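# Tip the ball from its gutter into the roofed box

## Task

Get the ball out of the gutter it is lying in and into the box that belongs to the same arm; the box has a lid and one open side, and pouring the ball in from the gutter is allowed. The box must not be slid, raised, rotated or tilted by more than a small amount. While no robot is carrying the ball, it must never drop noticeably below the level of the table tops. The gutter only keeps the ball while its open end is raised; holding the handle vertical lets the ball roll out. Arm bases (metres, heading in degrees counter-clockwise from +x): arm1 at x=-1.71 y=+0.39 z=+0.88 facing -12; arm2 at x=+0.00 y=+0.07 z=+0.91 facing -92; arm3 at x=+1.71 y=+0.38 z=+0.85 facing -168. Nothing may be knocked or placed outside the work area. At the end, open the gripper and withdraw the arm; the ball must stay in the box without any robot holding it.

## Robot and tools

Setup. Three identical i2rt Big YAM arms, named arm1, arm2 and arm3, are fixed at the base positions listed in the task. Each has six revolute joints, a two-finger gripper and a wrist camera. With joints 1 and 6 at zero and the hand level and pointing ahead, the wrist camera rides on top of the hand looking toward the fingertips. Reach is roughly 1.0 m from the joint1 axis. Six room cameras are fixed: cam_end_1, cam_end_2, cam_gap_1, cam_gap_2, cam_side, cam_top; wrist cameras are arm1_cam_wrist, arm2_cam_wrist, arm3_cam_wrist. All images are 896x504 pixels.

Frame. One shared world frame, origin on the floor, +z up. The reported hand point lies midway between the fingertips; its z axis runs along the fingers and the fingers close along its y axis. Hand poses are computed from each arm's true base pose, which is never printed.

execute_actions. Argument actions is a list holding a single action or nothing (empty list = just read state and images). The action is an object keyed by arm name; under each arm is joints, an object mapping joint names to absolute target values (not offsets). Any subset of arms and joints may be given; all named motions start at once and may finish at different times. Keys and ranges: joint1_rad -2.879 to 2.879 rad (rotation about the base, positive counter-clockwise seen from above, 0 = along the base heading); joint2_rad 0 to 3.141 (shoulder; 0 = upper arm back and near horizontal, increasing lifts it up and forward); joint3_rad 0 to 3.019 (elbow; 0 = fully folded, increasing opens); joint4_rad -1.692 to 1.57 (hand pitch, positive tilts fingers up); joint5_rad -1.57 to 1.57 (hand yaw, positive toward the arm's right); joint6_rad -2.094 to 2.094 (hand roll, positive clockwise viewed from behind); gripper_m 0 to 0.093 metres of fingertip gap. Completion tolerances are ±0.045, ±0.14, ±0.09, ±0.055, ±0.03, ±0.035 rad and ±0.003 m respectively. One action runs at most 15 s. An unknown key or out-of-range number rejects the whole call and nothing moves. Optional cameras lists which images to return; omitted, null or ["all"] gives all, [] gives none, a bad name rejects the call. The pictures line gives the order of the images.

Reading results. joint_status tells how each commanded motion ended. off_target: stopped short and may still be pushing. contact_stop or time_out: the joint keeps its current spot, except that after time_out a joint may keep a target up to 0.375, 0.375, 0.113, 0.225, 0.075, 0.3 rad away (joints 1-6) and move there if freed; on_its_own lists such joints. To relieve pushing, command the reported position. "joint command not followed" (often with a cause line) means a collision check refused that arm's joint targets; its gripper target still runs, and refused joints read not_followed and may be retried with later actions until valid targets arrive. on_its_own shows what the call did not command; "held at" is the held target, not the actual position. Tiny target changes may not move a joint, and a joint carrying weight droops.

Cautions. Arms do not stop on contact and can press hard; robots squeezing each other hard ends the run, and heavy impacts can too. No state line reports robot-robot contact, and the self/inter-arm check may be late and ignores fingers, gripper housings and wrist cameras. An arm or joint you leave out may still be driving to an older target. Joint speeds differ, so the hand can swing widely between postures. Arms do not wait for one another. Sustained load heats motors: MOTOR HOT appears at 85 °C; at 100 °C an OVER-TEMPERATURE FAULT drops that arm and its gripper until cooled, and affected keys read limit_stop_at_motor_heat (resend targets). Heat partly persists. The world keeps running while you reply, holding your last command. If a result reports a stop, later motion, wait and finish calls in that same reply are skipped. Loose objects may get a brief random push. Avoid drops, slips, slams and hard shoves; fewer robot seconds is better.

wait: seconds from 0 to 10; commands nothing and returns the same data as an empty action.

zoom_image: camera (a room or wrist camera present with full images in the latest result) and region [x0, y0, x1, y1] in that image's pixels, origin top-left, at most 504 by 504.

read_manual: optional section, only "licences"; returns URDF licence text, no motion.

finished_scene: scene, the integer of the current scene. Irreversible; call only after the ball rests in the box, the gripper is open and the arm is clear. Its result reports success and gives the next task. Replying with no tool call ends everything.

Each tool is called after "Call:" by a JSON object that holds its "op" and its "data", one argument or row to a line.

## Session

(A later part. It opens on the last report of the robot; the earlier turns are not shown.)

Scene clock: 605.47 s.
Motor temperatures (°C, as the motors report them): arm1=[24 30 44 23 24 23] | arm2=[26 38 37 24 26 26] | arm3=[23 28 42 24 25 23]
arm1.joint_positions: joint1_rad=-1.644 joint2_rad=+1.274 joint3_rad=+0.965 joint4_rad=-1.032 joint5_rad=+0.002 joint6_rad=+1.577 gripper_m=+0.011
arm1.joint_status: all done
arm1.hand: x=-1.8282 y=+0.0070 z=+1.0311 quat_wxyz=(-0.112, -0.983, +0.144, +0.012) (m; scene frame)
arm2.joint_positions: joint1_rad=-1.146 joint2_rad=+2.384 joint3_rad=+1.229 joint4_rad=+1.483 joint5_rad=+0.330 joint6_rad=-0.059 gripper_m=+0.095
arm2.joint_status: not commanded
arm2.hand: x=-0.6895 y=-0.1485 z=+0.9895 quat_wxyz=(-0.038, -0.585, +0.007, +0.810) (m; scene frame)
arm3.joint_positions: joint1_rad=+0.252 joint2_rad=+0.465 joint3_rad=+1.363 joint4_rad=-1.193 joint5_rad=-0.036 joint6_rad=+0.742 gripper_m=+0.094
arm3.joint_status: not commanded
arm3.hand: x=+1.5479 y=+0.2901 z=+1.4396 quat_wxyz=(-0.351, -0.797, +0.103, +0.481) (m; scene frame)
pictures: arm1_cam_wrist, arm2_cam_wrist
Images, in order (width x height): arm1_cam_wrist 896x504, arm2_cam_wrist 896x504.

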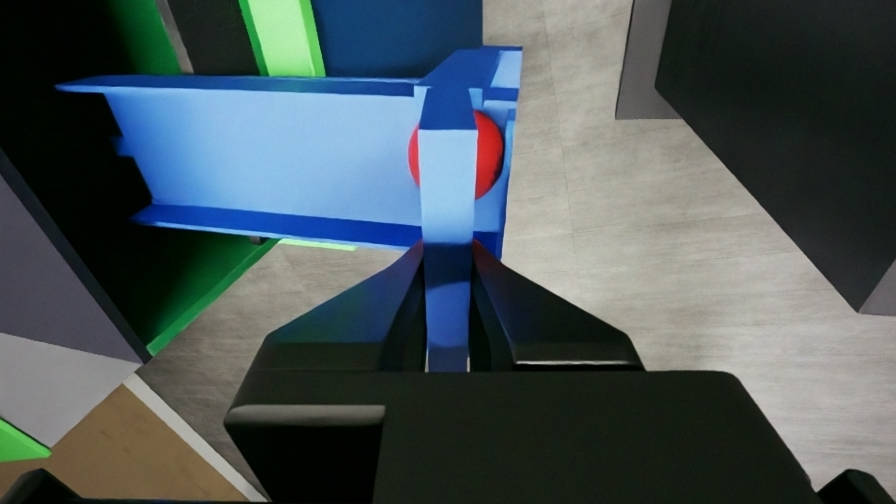

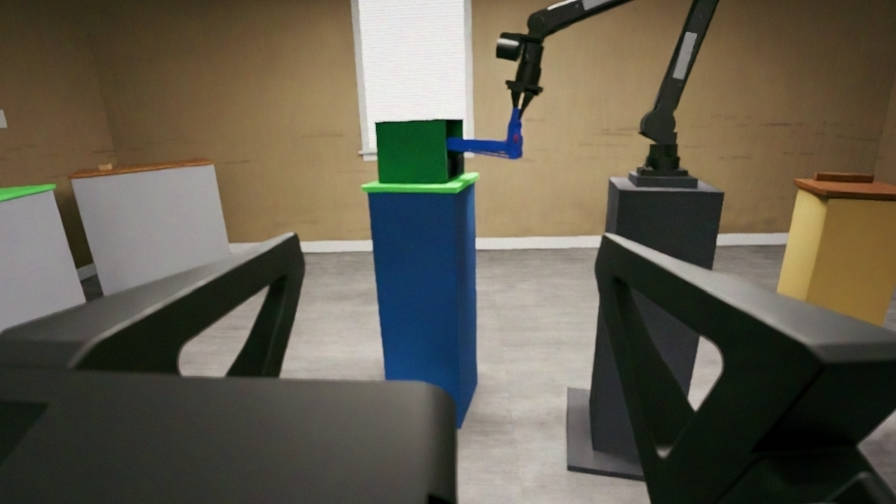

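Call:
{"op": "execute_actions", "data": {
  "actions": [
    {"arm1": {"joints": {"joint2_rad": 1.335, "joint3_rad": 1.168, "joint4_rad": -1.286}}}
  ],
  "cameras": ["arm1_cam_wrist", "arm2_cam_wrist"]
}}

Call:
{"op": "execute_actions", "data": {
  "actions": [],
  "cameras": ["arm1_cam_wrist", "arm2_cam_wrist", "cam_gap_1"]
}}

Scene clock: 664.50 s.
Motor temperatures (°C, as the motors report them): arm1=[24 30 49 23 24 23] | arm2=[26 39 37 24 26 26] | arm3=[23 28 42 24 25 23]
arm1.joint_positions: joint1_rad=-1.644 joint2_rad=+1.343 joint3_rad=+1.112 joint4_rad=-1.274 joint5_rad=+0.002 joint6_rad=+1.577 gripper_m=+0.011
arm1.joint_status: all done
arm1.hand: x=-1.8271 y=+0.0118 z=+1.0561 quat_wxyz=(-0.031, -0.989, +0.145, +0.000) (m; scene frame)
arm2.joint_positions: joint1_rad=-1.146 joint2_rad=+2.384 joint3_rad=+1.229 joint4_rad=+1.483 joint5_rad=+0.330 joint6_rad=-0.059 gripper_m=+0.095
arm2.joint_status: not commanded
arm2.hand: x=-0.6895 y=-0.1485 z=+0.9895 quat_wxyz=(-0.038, -0.585, +0.007, +0.810) (m; scene frame)
arm3.joint_positions: joint1_rad=+0.252 joint2_rad=+0.465 joint3_rad=+1.363 joint4_rad=-1.193 joint5_rad=-0.036 joint6_rad=+0.742 gripper_m=+0.094
arm3.joint_status: not commanded
arm3.hand: x=+1.5479 y=+0.2901 z=+1.4396 quat_wxyz=(-0.351, -0.797, +0.103, +0.481) (m; scene frame)
pictures: arm1_cam_wrist, arm2_cam_wrist
Images, in order (width x height): arm1_cam_wrist 896x504, arm2_cam_wrist 896x504.

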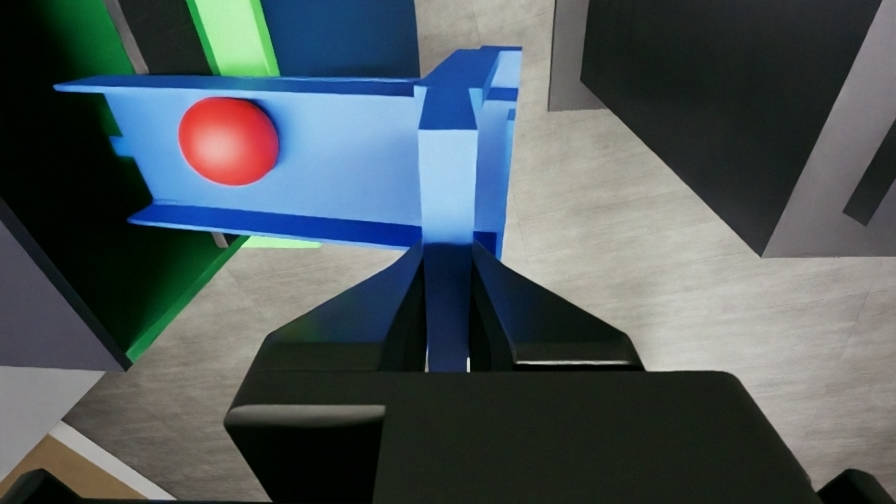

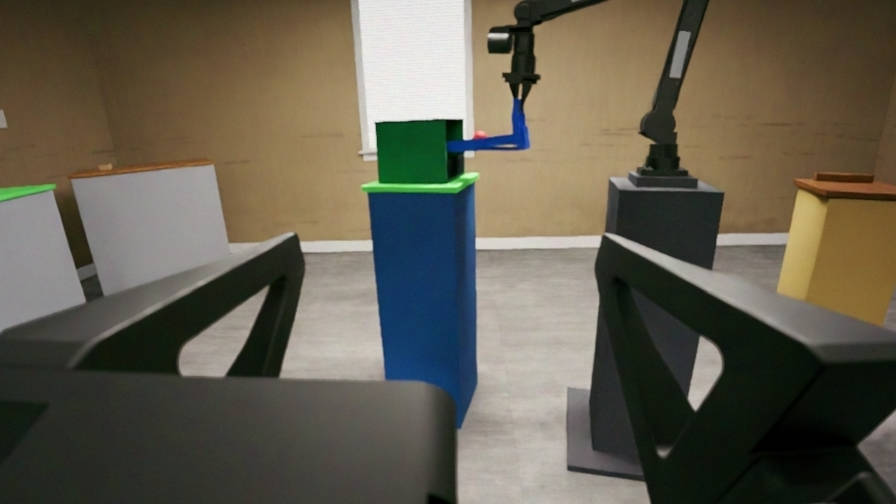

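Scene clock: 664.50 s.
Motor temperatures (°C, as the motors report them): arm1=[24 30 49 23 24 23] | arm2=[26 39 37 24 26 26] | arm3=[23 28 42 24 25 23]
arm1.joint_positions: joint1_rad=-1.644 joint2_rad=+1.343 joint3_rad=+1.112 joint4_rad=-1.274 joint5_rad=+0.002 joint6_rad=+1.577 gripper_m=+0.011
arm1.joint_status: all done
arm1.hand: x=-1.8271 y=+0.0118 z=+1.0561 quat_wxyz=(-0.031, -0.989, +0.145, +0.000) (m; scene frame)
arm2.joint_positions: joint1_rad=-1.146 joint2_rad=+2.384 joint3_rad=+1.229 joint4_rad=+1.483 joint5_rad=+0.330 joint6_rad=-0.059 gripper_m=+0.095
arm2.joint_status: not commanded
arm2.hand: x=-0.6895 y=-0.1485 z=+0.9895 quat_wxyz=(-0.038, -0.585, +0.007, +0.810) (m; scene frame)
arm3.joint_positions: joint1_rad=+0.252 joint2_rad=+0.465 joint3_rad=+1.363 joint4_rad=-1.193 joint5_rad=-0.036 joint6_rad=+0.742 gripper_m=+0.094
arm3.joint_status: not commanded
arm3.hand: x=+1.5479 y=+0.2901 z=+1.4396 quat_wxyz=(-0.351, -0.797, +0.103, +0.481) (m; scene frame)
pictures: arm1_cam_wrist, arm2_cam_wrist, cam_gap_1
Images, in order (width x height): arm1_cam_wrist 896x504, arm2_cam_wrist 896x504, cam_gap_1 896x504.

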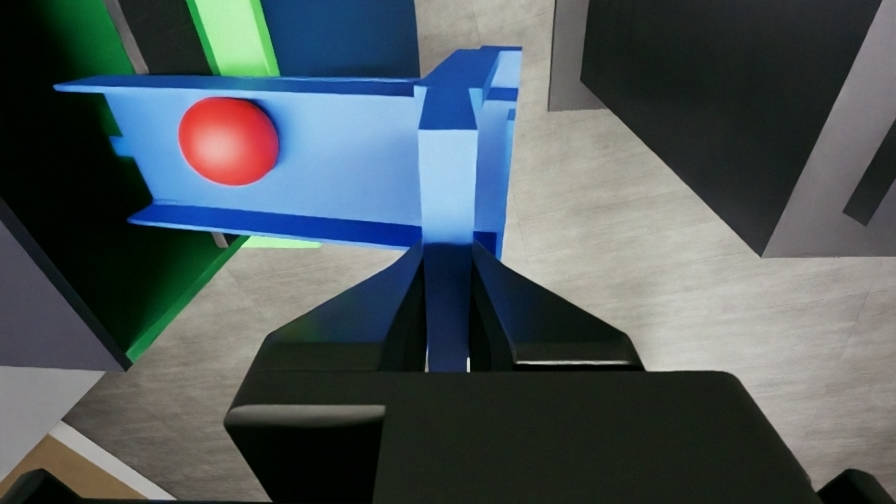

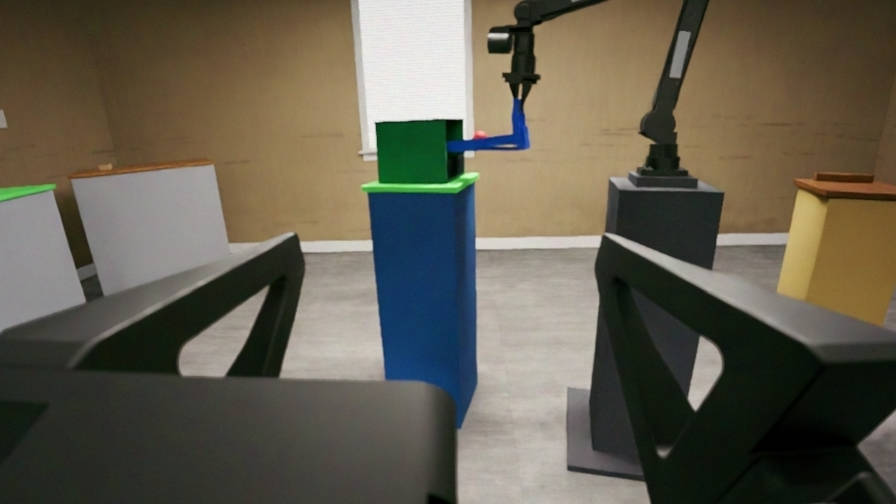

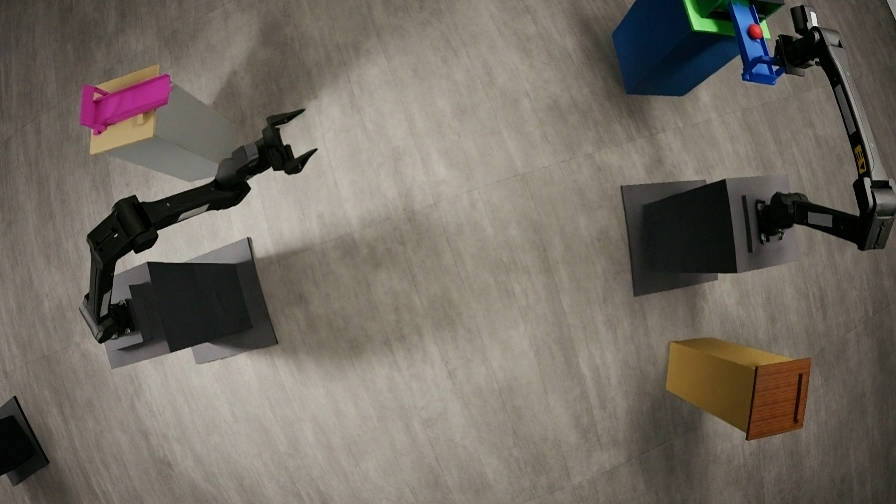

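The ball is rolling toward the box. Let me check again.

Call:
{"op": "execute_actions", "data": {
  "actions": [],
  "cameras": ["arm1_cam_wrist", "arm2_cam_wrist", "cam_gap_1", "cam_end_1"]
}}

Call:
{"op": "zoom_image", "data": {
  "camera": "arm2_cam_wrist",
  "region": [430, 110, 510, 190]
}}

Call:
{"op": "zoom_image", "data": {
  "camera": "arm1_cam_wrist",
  "region": [0, 0, 300, 380]
}}

Scene clock: 670.07 s.
Motor temperatures (°C, as the motors report them): arm1=[24 30 49 23 24 23] | arm2=[26 39 37 24 26 26] | arm3=[23 28 42 24 25 23]
arm1.joint_positions: joint1_rad=-1.644 joint2_rad=+1.343 joint3_rad=+1.112 joint4_rad=-1.274 joint5_rad=+0.002 joint6_rad=+1.577 gripper_m=+0.011
arm1.joint_status: all done
arm1.hand: x=-1.8271 y=+0.0119 z=+1.0561 quat_wxyz=(-0.031, -0.989, +0.145, +0.000) (m; scene frame)
arm2.joint_positions: joint1_rad=-1.146 joint2_rad=+2.384 joint3_rad=+1.229 joint4_rad=+1.483 joint5_rad=+0.330 joint6_rad=-0.059 gripper_m=+0.095
arm2.joint_status: not commanded
arm2.hand: x=-0.6895 y=-0.1485 z=+0.9895 quat_wxyz=(-0.038, -0.585, +0.007, +0.810) (m; scene frame)
arm3.joint_positions: joint1_rad=+0.252 joint2_rad=+0.465 joint3_rad=+1.363 joint4_rad=-1.193 joint5_rad=-0.036 joint6_rad=+0.742 gripper_m=+0.094
arm3.joint_status: not commanded
arm3.hand: x=+1.5479 y=+0.2901 z=+1.4396 quat_wxyz=(-0.351, -0.797, +0.103, +0.481) (m; scene frame)
pictures: arm1_cam_wrist, arm2_cam_wrist, cam_end_1, cam_gap_1
Images, in order (width x height): arm1_cam_wrist 896x504, arm2_cam_wrist 896x504, cam_end_1 896x504, cam_gap_1 896x504.

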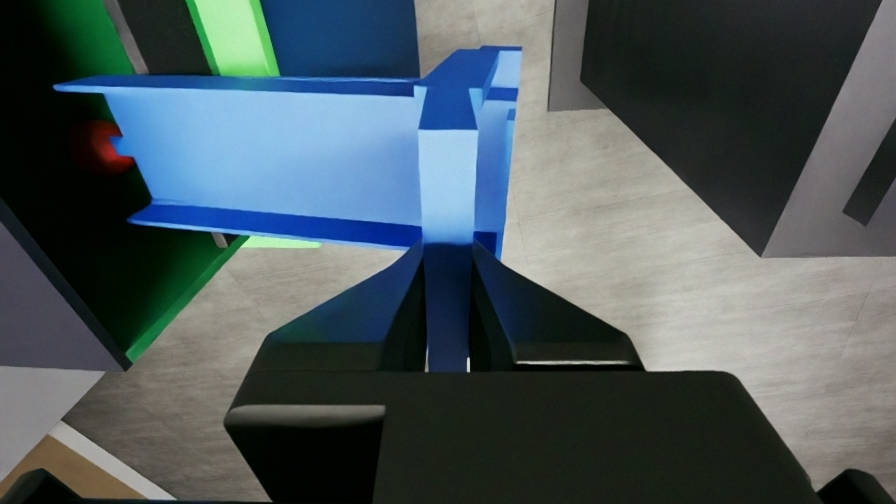

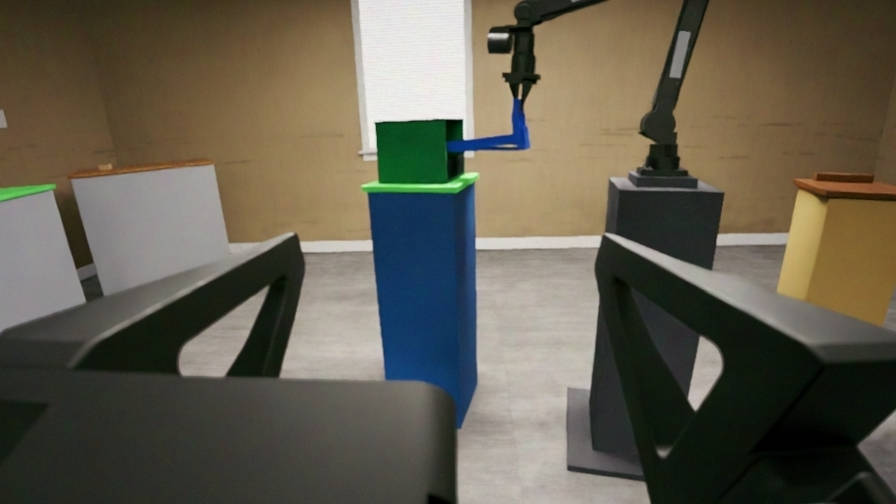

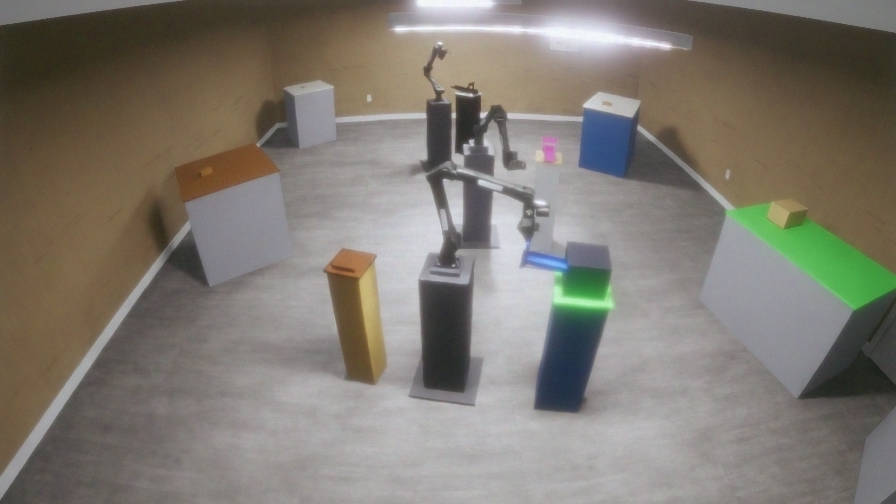

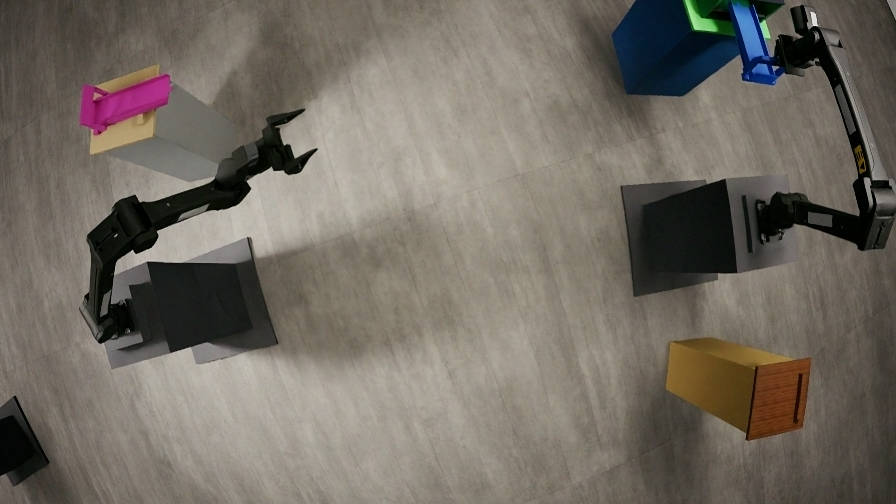

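Region (430, 110, 510, 190) of arm2_cam_wrist's 896x504 image, scaled by 6.300, with more detail than that image has.

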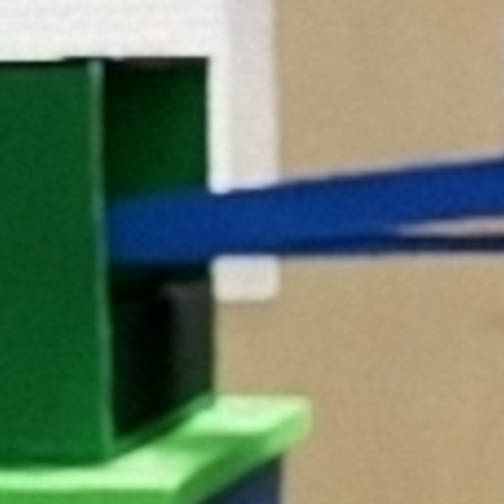

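Region (0, 0, 300, 380) of arm1_cam_wrist's 896x504 image, scaled by 1.326, with more detail than that image has; it fills the left 398 columns of this view, and the rest is white.

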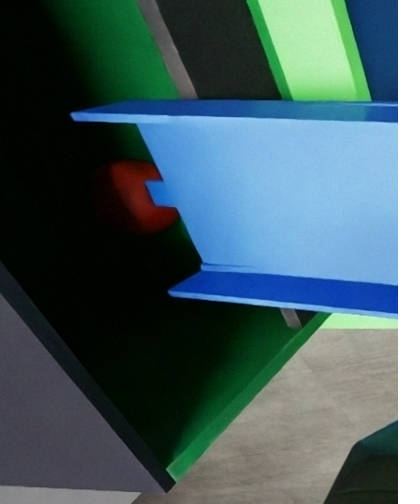

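Call:
{"op": "execute_actions", "data": {
  "actions": [
    {"arm1": {"joints": {"joint2_rad": 1.03, "joint4_rad": -1.586}}}
  ],
  "cameras": ["arm1_cam_wrist", "arm2_cam_wrist"]
}}

Call:
{"op": "zoom_image", "data": {
  "camera": "arm2_cam_wrist",
  "region": [360, 40, 600, 200]
}}

Scene clock: 768.37 s.
Motor temperatures (°C, as the motors report them): arm1=[24 31 51 23 23 23] | arm2=[26 40 36 24 26 26] | arm3=[23 27 41 24 25 23]
arm1.joint_positions: joint1_rad=-1.644 joint2_rad=+1.031 joint3_rad=+1.119 joint4_rad=-1.577 joint5_rad=+0.002 joint6_rad=+1.577 gripper_m=+0.011
arm1.joint_status: all done
arm1.hand: x=-1.7989 y=+0.1121 z=+1.1534 quat_wxyz=(-0.039, -0.989, +0.145, +0.001) (m; scene frame)
arm2.joint_positions: joint1_rad=-1.146 joint2_rad=+2.384 joint3_rad=+1.229 joint4_rad=+1.483 joint5_rad=+0.330 joint6_rad=-0.059 gripper_m=+0.095
arm2.joint_status: not commanded
arm2.hand: x=-0.6895 y=-0.1485 z=+0.9895 quat_wxyz=(-0.038, -0.585, +0.007, +0.810) (m; scene frame)
arm3.joint_positions: joint1_rad=+0.252 joint2_rad=+0.465 joint3_rad=+1.363 joint4_rad=-1.193 joint5_rad=-0.036 joint6_rad=+0.742 gripper_m=+0.094
arm3.joint_status: not commanded
arm3.hand: x=+1.5479 y=+0.2901 z=+1.4396 quat_wxyz=(-0.351, -0.797, +0.103, +0.481) (m; scene frame)
pictures: arm1_cam_wrist, arm2_cam_wrist
Images, in order (width x height): arm1_cam_wrist 896x504, arm2_cam_wrist 896x504.

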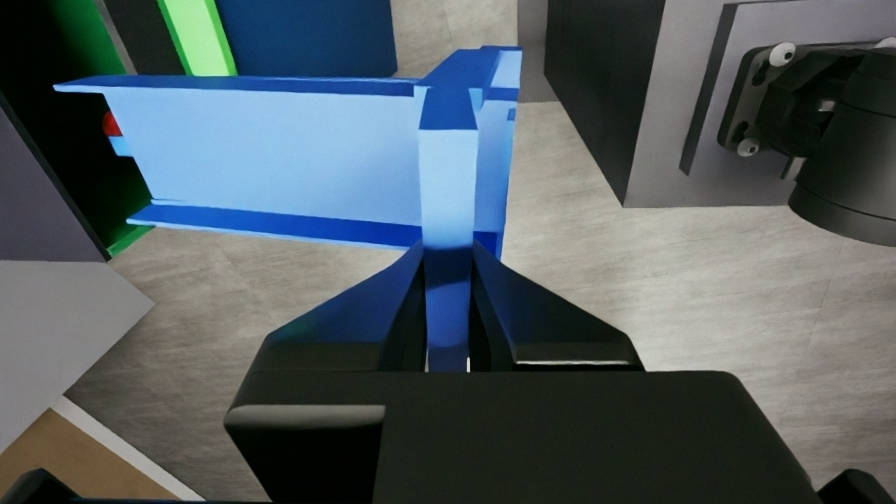

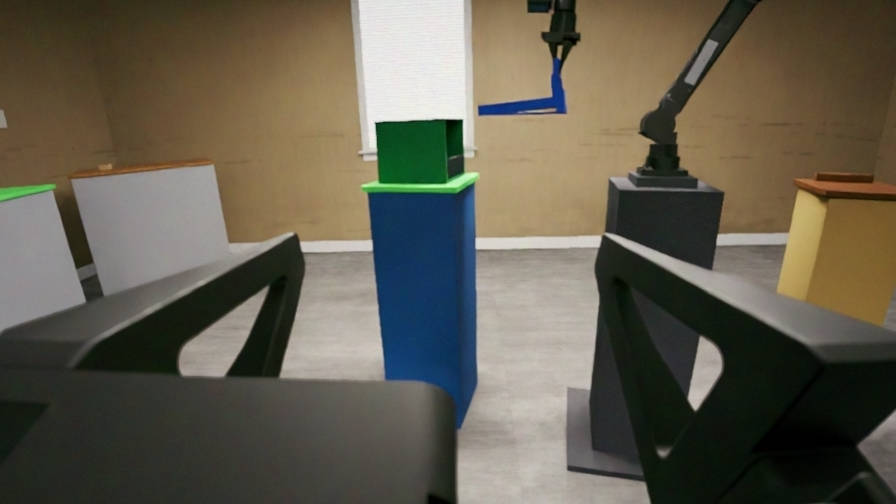

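Region (360, 40, 600, 200) of arm2_cam_wrist's 896x504 image, scaled by 2.100, with more detail than that image has.

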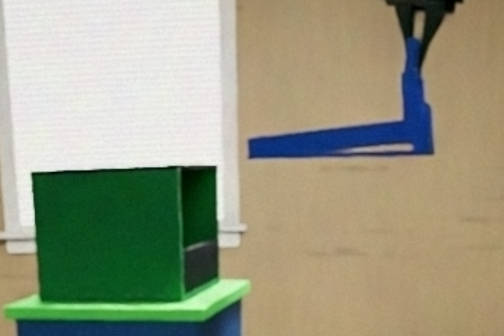

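Call:
{"op": "execute_actions", "data": {
  "actions": [
    {"arm1": {"joints": {"joint1_rad": 1.421, "joint2_rad": 1.68, "joint3_rad": 1.39, "joint4_rad": -1.15, "joint5_rad": -0.265, "joint6_rad": -0.045}}, "arm2": {"joints": {"joint5_rad": 1.05}}}
  ],
  "cameras": ["arm1_cam_wrist", "arm2_cam_wrist", "cam_end_1", "cam_gap_1", "cam_side"]
}}

Scene clock: 798.47 s.
Motor temperatures (°C, as the motors report them): arm1=[24 30 51 23 24 23] | arm2=[26 40 36 24 26 26] | arm3=[23 27 41 24 25 23]
arm1.joint_positions: joint1_rad=+1.424 joint2_rad=+1.702 joint3_rad=+1.371 joint4_rad=-1.150 joint5_rad=-0.263 joint6_rad=-0.038 gripper_m=+0.011
arm1.joint_status: all done
arm1.hand: x=-1.5756 y=+0.8905 z=+1.0117 quat_wxyz=(+0.031, +0.586, -0.799, -0.131) (m; scene frame)
arm2.joint_positions: joint1_rad=-1.146 joint2_rad=+2.384 joint3_rad=+1.229 joint4_rad=+1.484 joint5_rad=+1.046 joint6_rad=-0.060 gripper_m=+0.095
arm2.joint_status: all done
arm2.hand: x=-0.6576 y=-0.0352 z=+0.9638 quat_wxyz=(+0.169, -0.578, +0.289, +0.744) (m; scene frame)
arm3.joint_positions: joint1_rad=+0.252 joint2_rad=+0.465 joint3_rad=+1.363 joint4_rad=-1.193 joint5_rad=-0.036 joint6_rad=+0.742 gripper_m=+0.094
arm3.joint_status: not commanded
arm3.hand: x=+1.5479 y=+0.2901 z=+1.4396 quat_wxyz=(-0.351, -0.797, +0.103, +0.481) (m; scene frame)
pictures: arm1_cam_wrist, arm2_cam_wrist, cam_end_1, cam_gap_1, cam_side
Images, in order (width x height): arm1_cam_wrist 896x504, arm2_cam_wrist 896x504, cam_end_1 896x504, cam_gap_1 896x504, cam_side 896x504.

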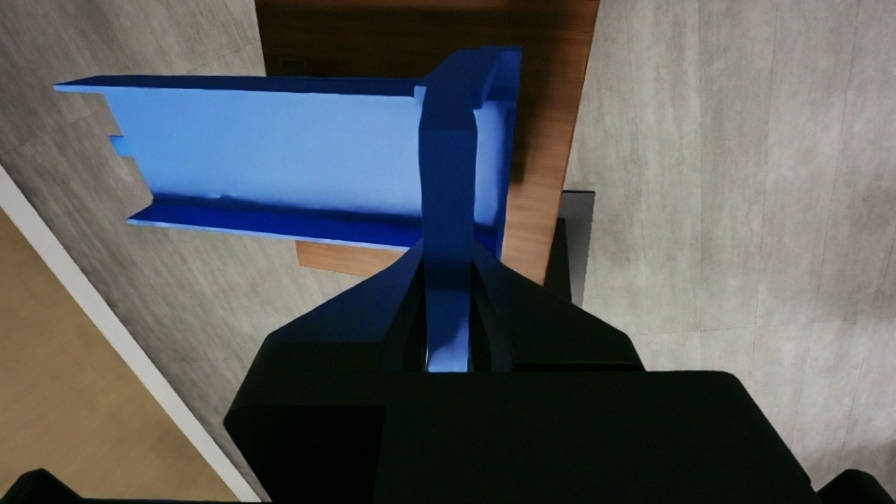

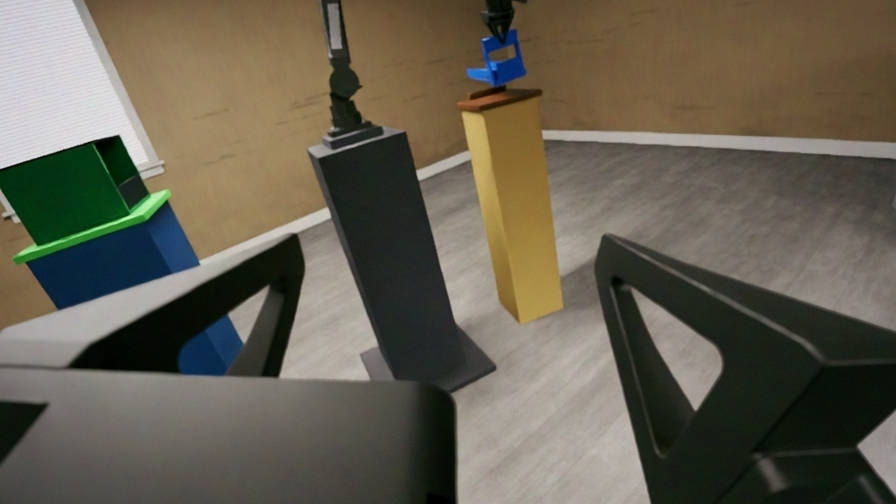

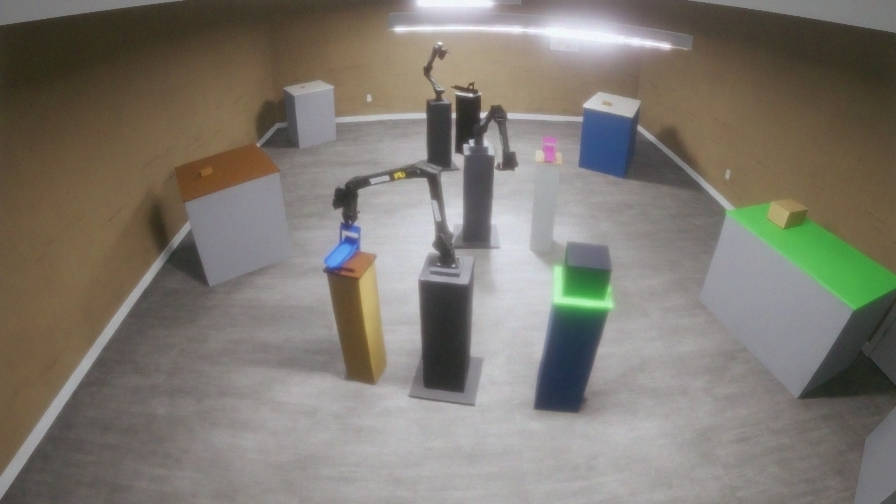

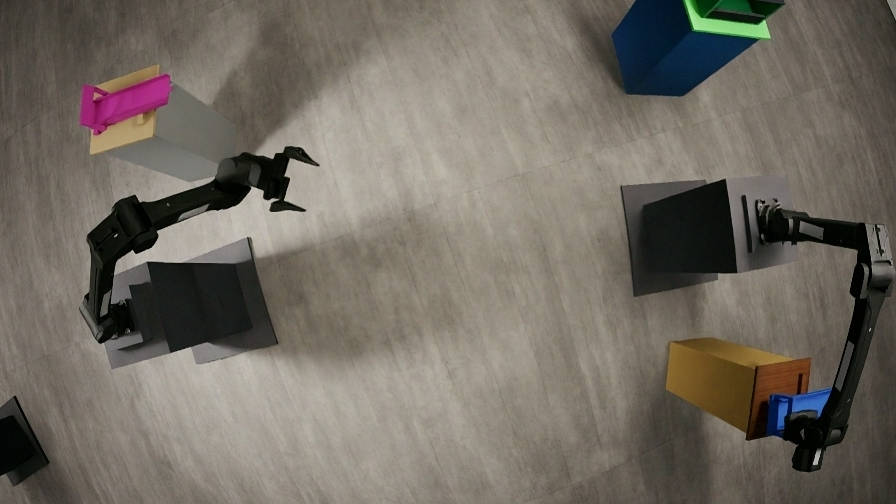

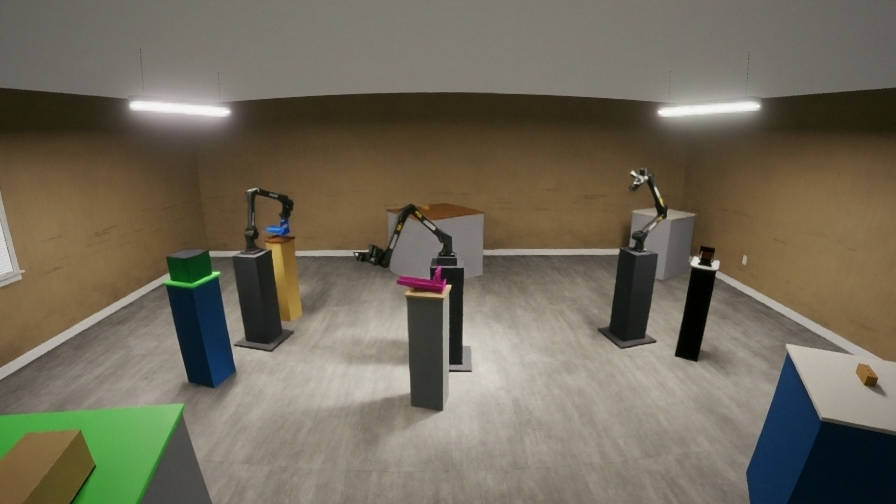

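Call:
{"op": "execute_actions", "data": {
  "actions": [
    {"arm1": {"joints": {"joint1_rad": 1.392, "joint2_rad": 1.76, "joint3_rad": 1.351, "joint4_rad": -1.172}}}
  ],
  "cameras": ["arm1_cam_wrist", "arm2_cam_wrist", "cam_end_1", "cam_side"]
}}

Call:
{"op": "zoom_image", "data": {
  "camera": "arm2_cam_wrist",
  "region": [440, 10, 570, 130]
}}

Call:
{"op": "zoom_image", "data": {
  "camera": "cam_side",
  "region": [245, 190, 325, 260]
}}

Scene clock: 812.23 s.
Motor temperatures (°C, as the motors report them): arm1=[24 32 48 23 24 23] | arm2=[26 40 36 24 26 26] | arm3=[23 27 41 24 25 23]
arm1.joint_positions: joint1_rad=+1.403 joint2_rad=+1.763 joint3_rad=+1.348 joint4_rad=-1.158 joint5_rad=-0.263 joint6_rad=-0.038 gripper_m=+0.011
arm1.joint_status: all done
arm1.hand: x=-1.5690 y=+0.8770 z=+0.9731 quat_wxyz=(+0.068, +0.573, -0.810, -0.107) (m; scene frame)
arm2.joint_positions: joint1_rad=-1.146 joint2_rad=+2.384 joint3_rad=+1.229 joint4_rad=+1.484 joint5_rad=+1.046 joint6_rad=-0.060 gripper_m=+0.095
arm2.joint_status: not commanded
arm2.hand: x=-0.6576 y=-0.0352 z=+0.9638 quat_wxyz=(+0.169, -0.578, +0.289, +0.744) (m; scene frame)
arm3.joint_positions: joint1_rad=+0.252 joint2_rad=+0.465 joint3_rad=+1.363 joint4_rad=-1.193 joint5_rad=-0.036 joint6_rad=+0.742 gripper_m=+0.094
arm3.joint_status: not commanded
arm3.hand: x=+1.5479 y=+0.2901 z=+1.4396 quat_wxyz=(-0.351, -0.797, +0.103, +0.481) (m; scene frame)
pictures: arm1_cam_wrist, arm2_cam_wrist, cam_end_1, cam_side
Images, in order (width x height): arm1_cam_wrist 896x504, arm2_cam_wrist 896x504, cam_end_1 896x504, cam_side 896x504.

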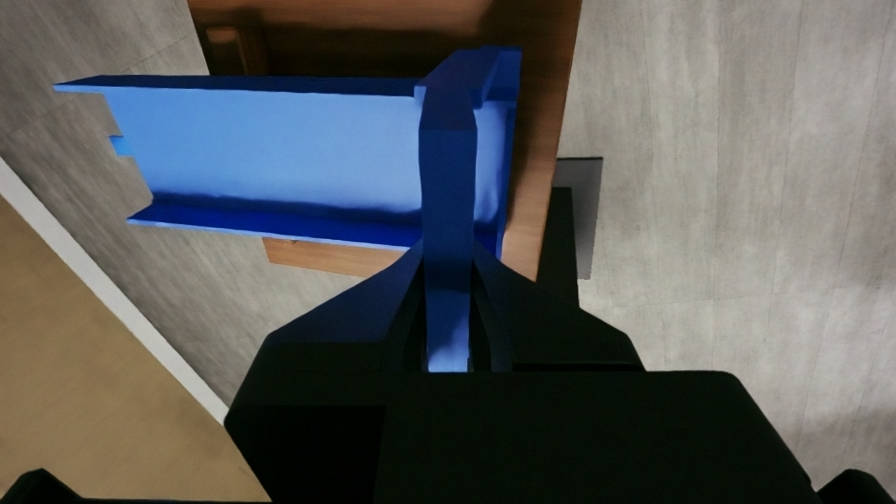

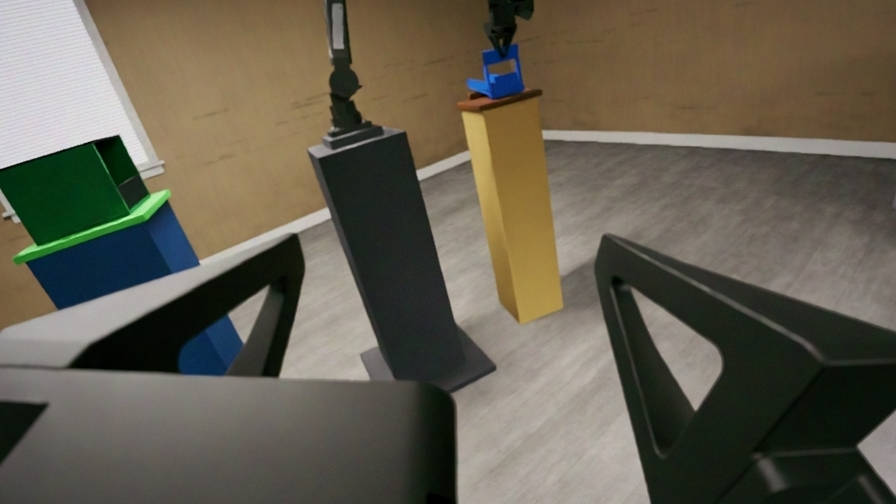

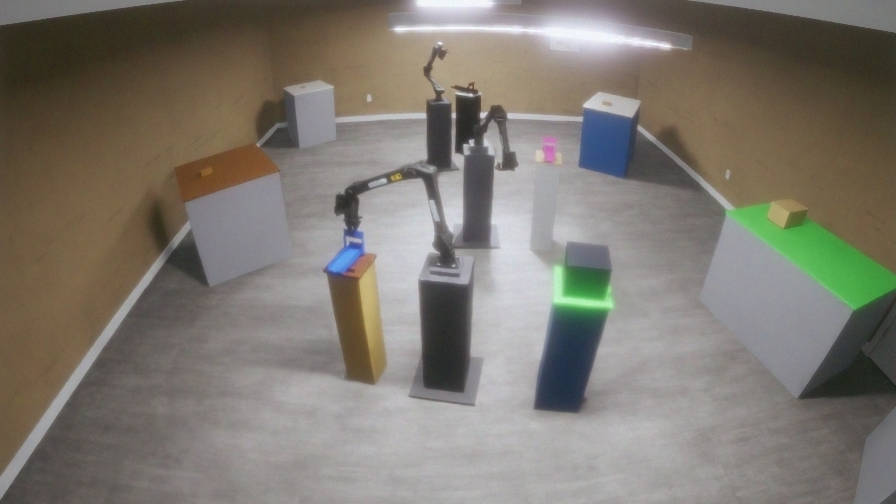

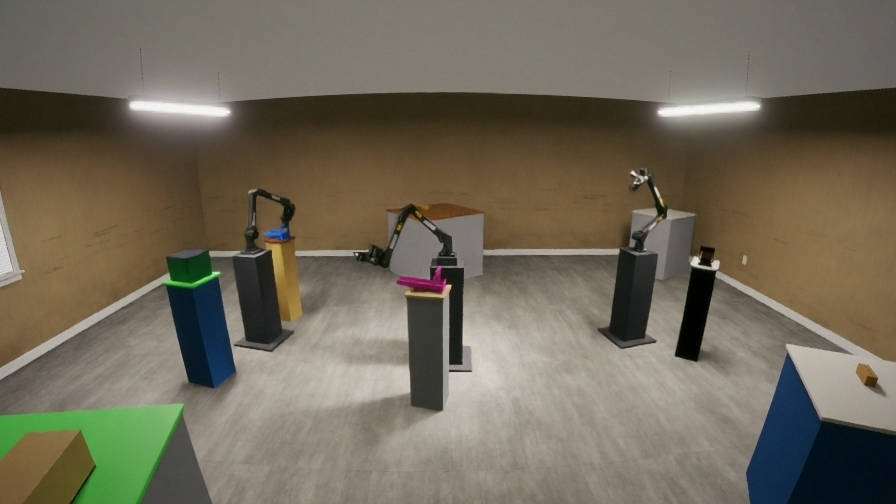

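Region (440, 10, 570, 130) of arm2_cam_wrist's 896x504 image, scaled by 3.877, with more detail than that image has; it fills the top 465 rows of this view, and the rest is white.

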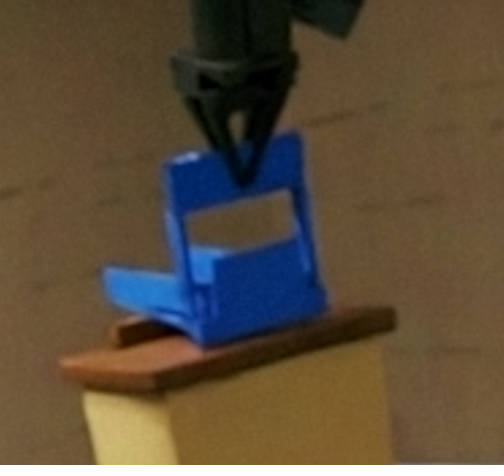

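Region (245, 190, 325, 260) of cam_side's 896x504 image, scaled by 6.300, with more detail than that image has; it fills the top 441 rows of this view, and the rest is white.

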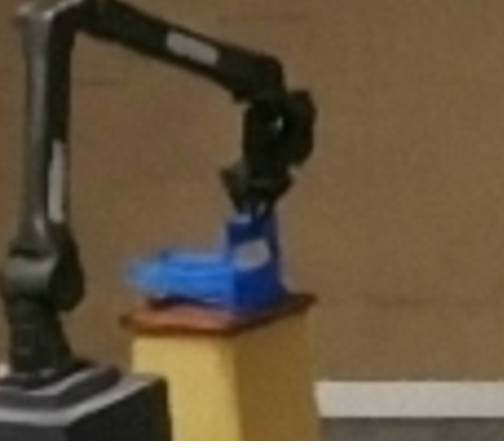

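Call:
{"op": "execute_actions", "data": {
  "actions": [
    {"arm1": {"joints": {"joint2_rad": 1.768, "gripper_m": 0.045}}}
  ],
  "cameras": ["arm1_cam_wrist", "arm2_cam_wrist"]
}}

Scene clock: 828.27 s.
Motor temperatures (°C, as the motors report them): arm1=[24 32 46 23 24 23] | arm2=[26 40 36 24 26 26] | arm3=[23 27 41 24 25 23]
arm1.joint_positions: joint1_rad=+1.403 joint2_rad=+1.763 joint3_rad=+1.348 joint4_rad=-1.158 joint5_rad=-0.263 joint6_rad=-0.038 gripper_m=+0.045
arm1.joint_status: all done
arm1.hand: x=-1.5690 y=+0.8770 z=+0.9731 quat_wxyz=(+0.068, +0.573, -0.810, -0.107) (m; scene frame)
arm2.joint_positions: joint1_rad=-1.146 joint2_rad=+2.384 joint3_rad=+1.229 joint4_rad=+1.484 joint5_rad=+1.046 joint6_rad=-0.060 gripper_m=+0.095
arm2.joint_status: not commanded
arm2.hand: x=-0.6576 y=-0.0352 z=+0.9638 quat_wxyz=(+0.169, -0.578, +0.289, +0.744) (m; scene frame)
arm3.joint_positions: joint1_rad=+0.252 joint2_rad=+0.465 joint3_rad=+1.363 joint4_rad=-1.193 joint5_rad=-0.036 joint6_rad=+0.742 gripper_m=+0.094
arm3.joint_status: not commanded
arm3.hand: x=+1.5479 y=+0.2901 z=+1.4396 quat_wxyz=(-0.351, -0.797, +0.103, +0.481) (m; scene frame)
pictures: arm1_cam_wrist, arm2_cam_wrist
Images, in order (width x height): arm1_cam_wrist 896x504, arm2_cam_wrist 896x504.

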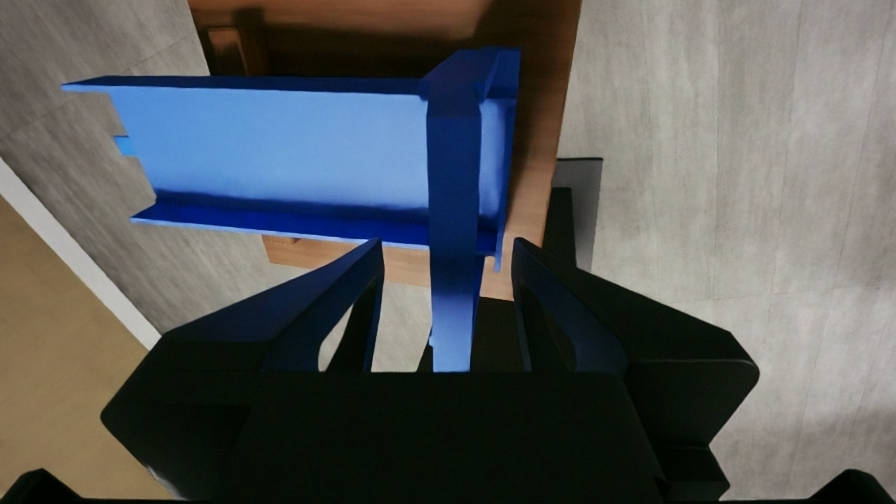

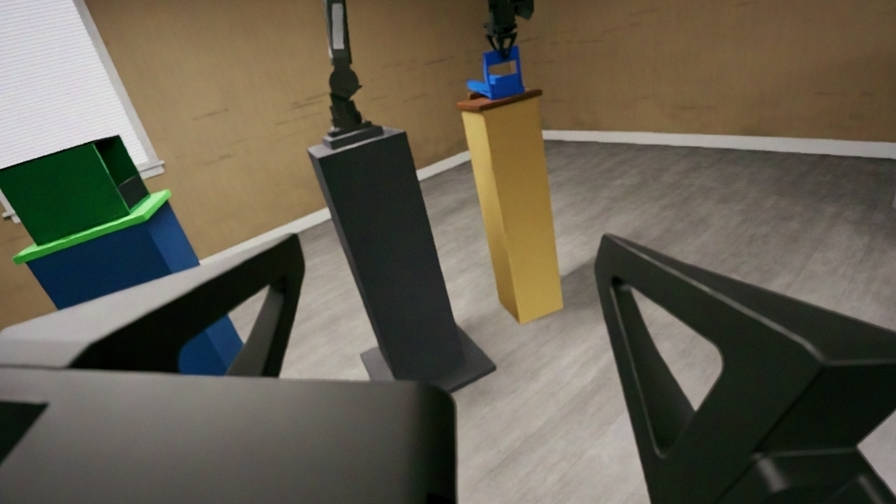

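Call:
{"op": "execute_actions", "data": {
  "actions": [
    {"arm1": {"joints": {"joint2_rad": 1.55, "joint3_rad": 1.57, "gripper_m": 0.088}}}
  ],
  "cameras": ["arm1_cam_wrist", "arm2_cam_wrist", "cam_end_1", "cam_gap_1", "cam_top"]
}}

Scene clock: 834.03 s.
Motor temperatures (°C, as the motors report them): arm1=[24 32 46 23 24 23] | arm2=[26 40 36 24 26 26] | arm3=[23 27 41 24 25 23]
arm1.joint_positions: joint1_rad=+1.403 joint2_rad=+1.548 joint3_rad=+1.556 joint4_rad=-1.163 joint5_rad=-0.264 joint6_rad=-0.038 gripper_m=+0.088
arm1.joint_status: all done
arm1.hand: x=-1.5528 y=+0.9233 z=+1.1727 quat_wxyz=(-0.106, +0.583, -0.775, -0.217) (m; scene frame)
arm2.joint_positions: joint1_rad=-1.146 joint2_rad=+2.384 joint3_rad=+1.229 joint4_rad=+1.484 joint5_rad=+1.046 joint6_rad=-0.060 gripper_m=+0.095
arm2.joint_status: not commanded
arm2.hand: x=-0.6576 y=-0.0352 z=+0.9638 quat_wxyz=(+0.169, -0.578, +0.289, +0.744) (m; scene frame)
arm3.joint_positions: joint1_rad=+0.252 joint2_rad=+0.465 joint3_rad=+1.363 joint4_rad=-1.193 joint5_rad=-0.036 joint6_rad=+0.742 gripper_m=+0.094
arm3.joint_status: not commanded
arm3.hand: x=+1.5479 y=+0.2901 z=+1.4396 quat_wxyz=(-0.351, -0.797, +0.103, +0.481) (m; scene frame)
pictures: arm1_cam_wrist, arm2_cam_wrist, cam_end_1, cam_gap_1, cam_top
Images, in order (width x height): arm1_cam_wrist 896x504, arm2_cam_wrist 896x504, cam_end_1 896x504, cam_gap_1 896x504, cam_top 896x504.

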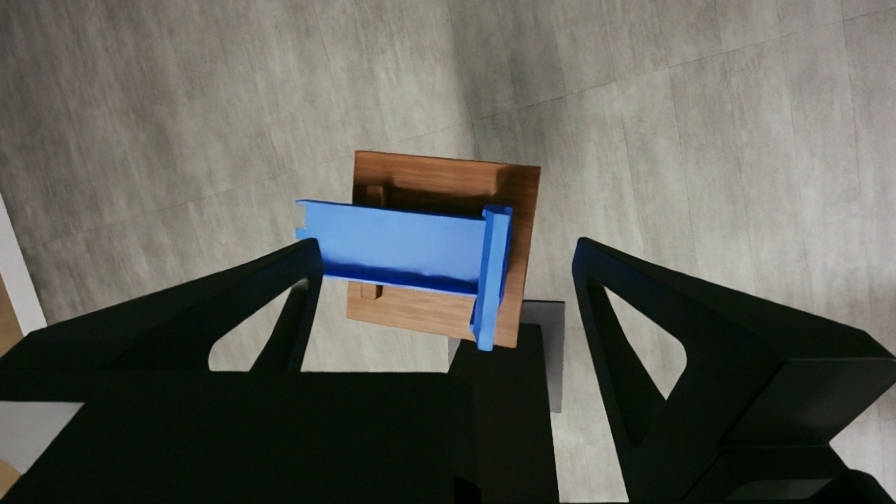

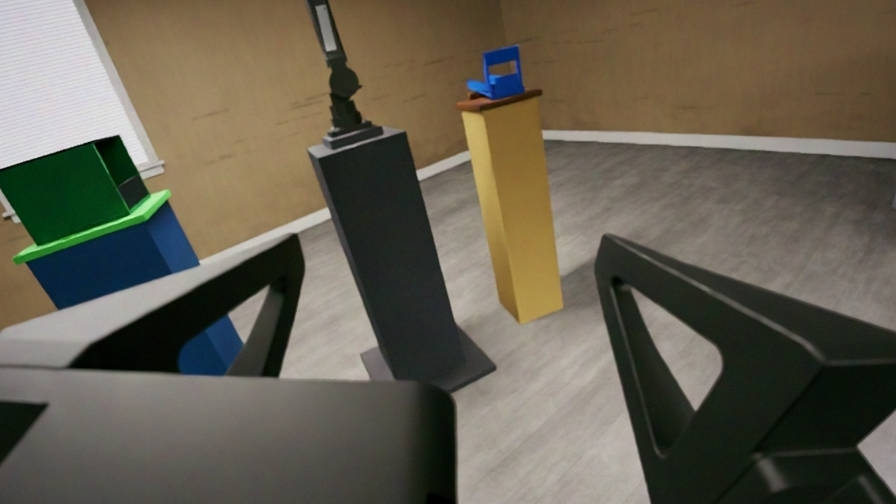

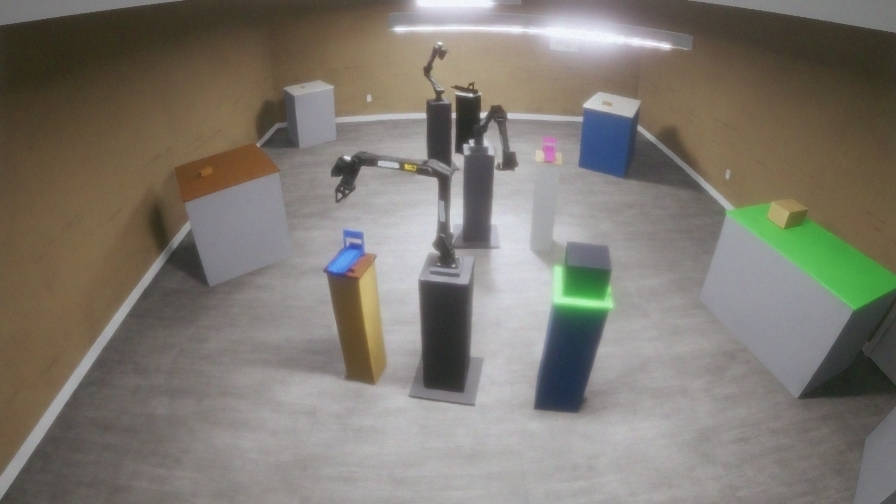

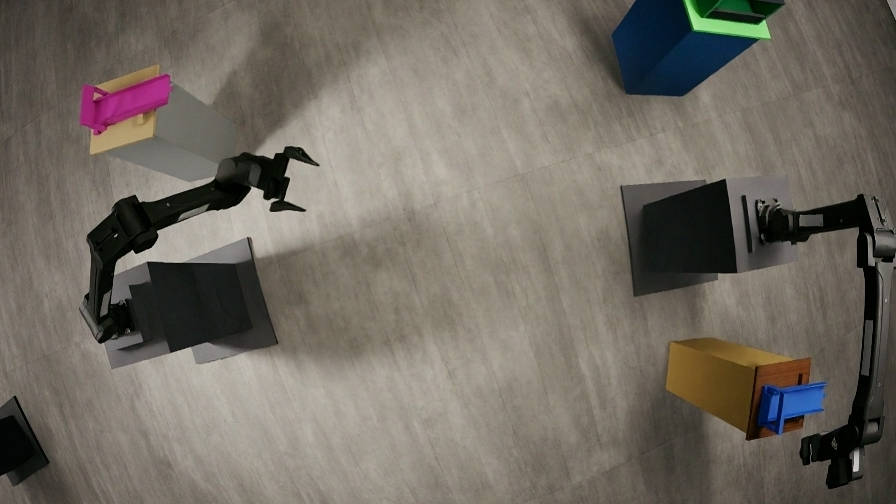

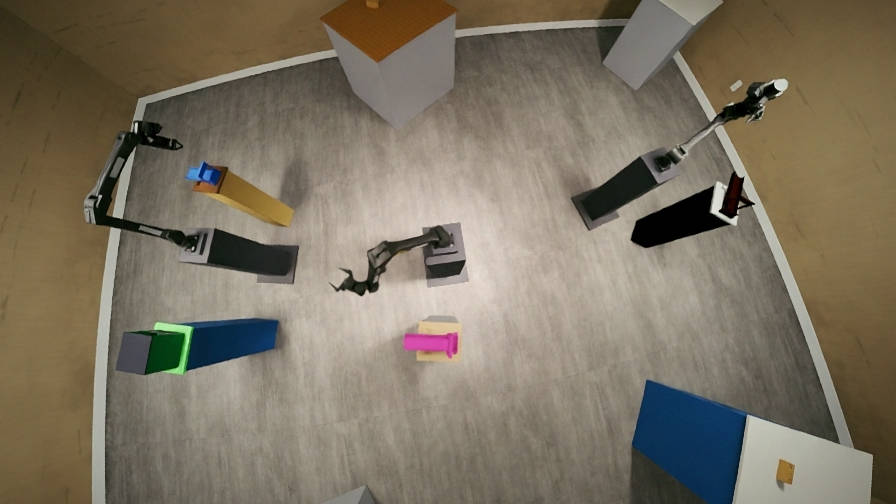

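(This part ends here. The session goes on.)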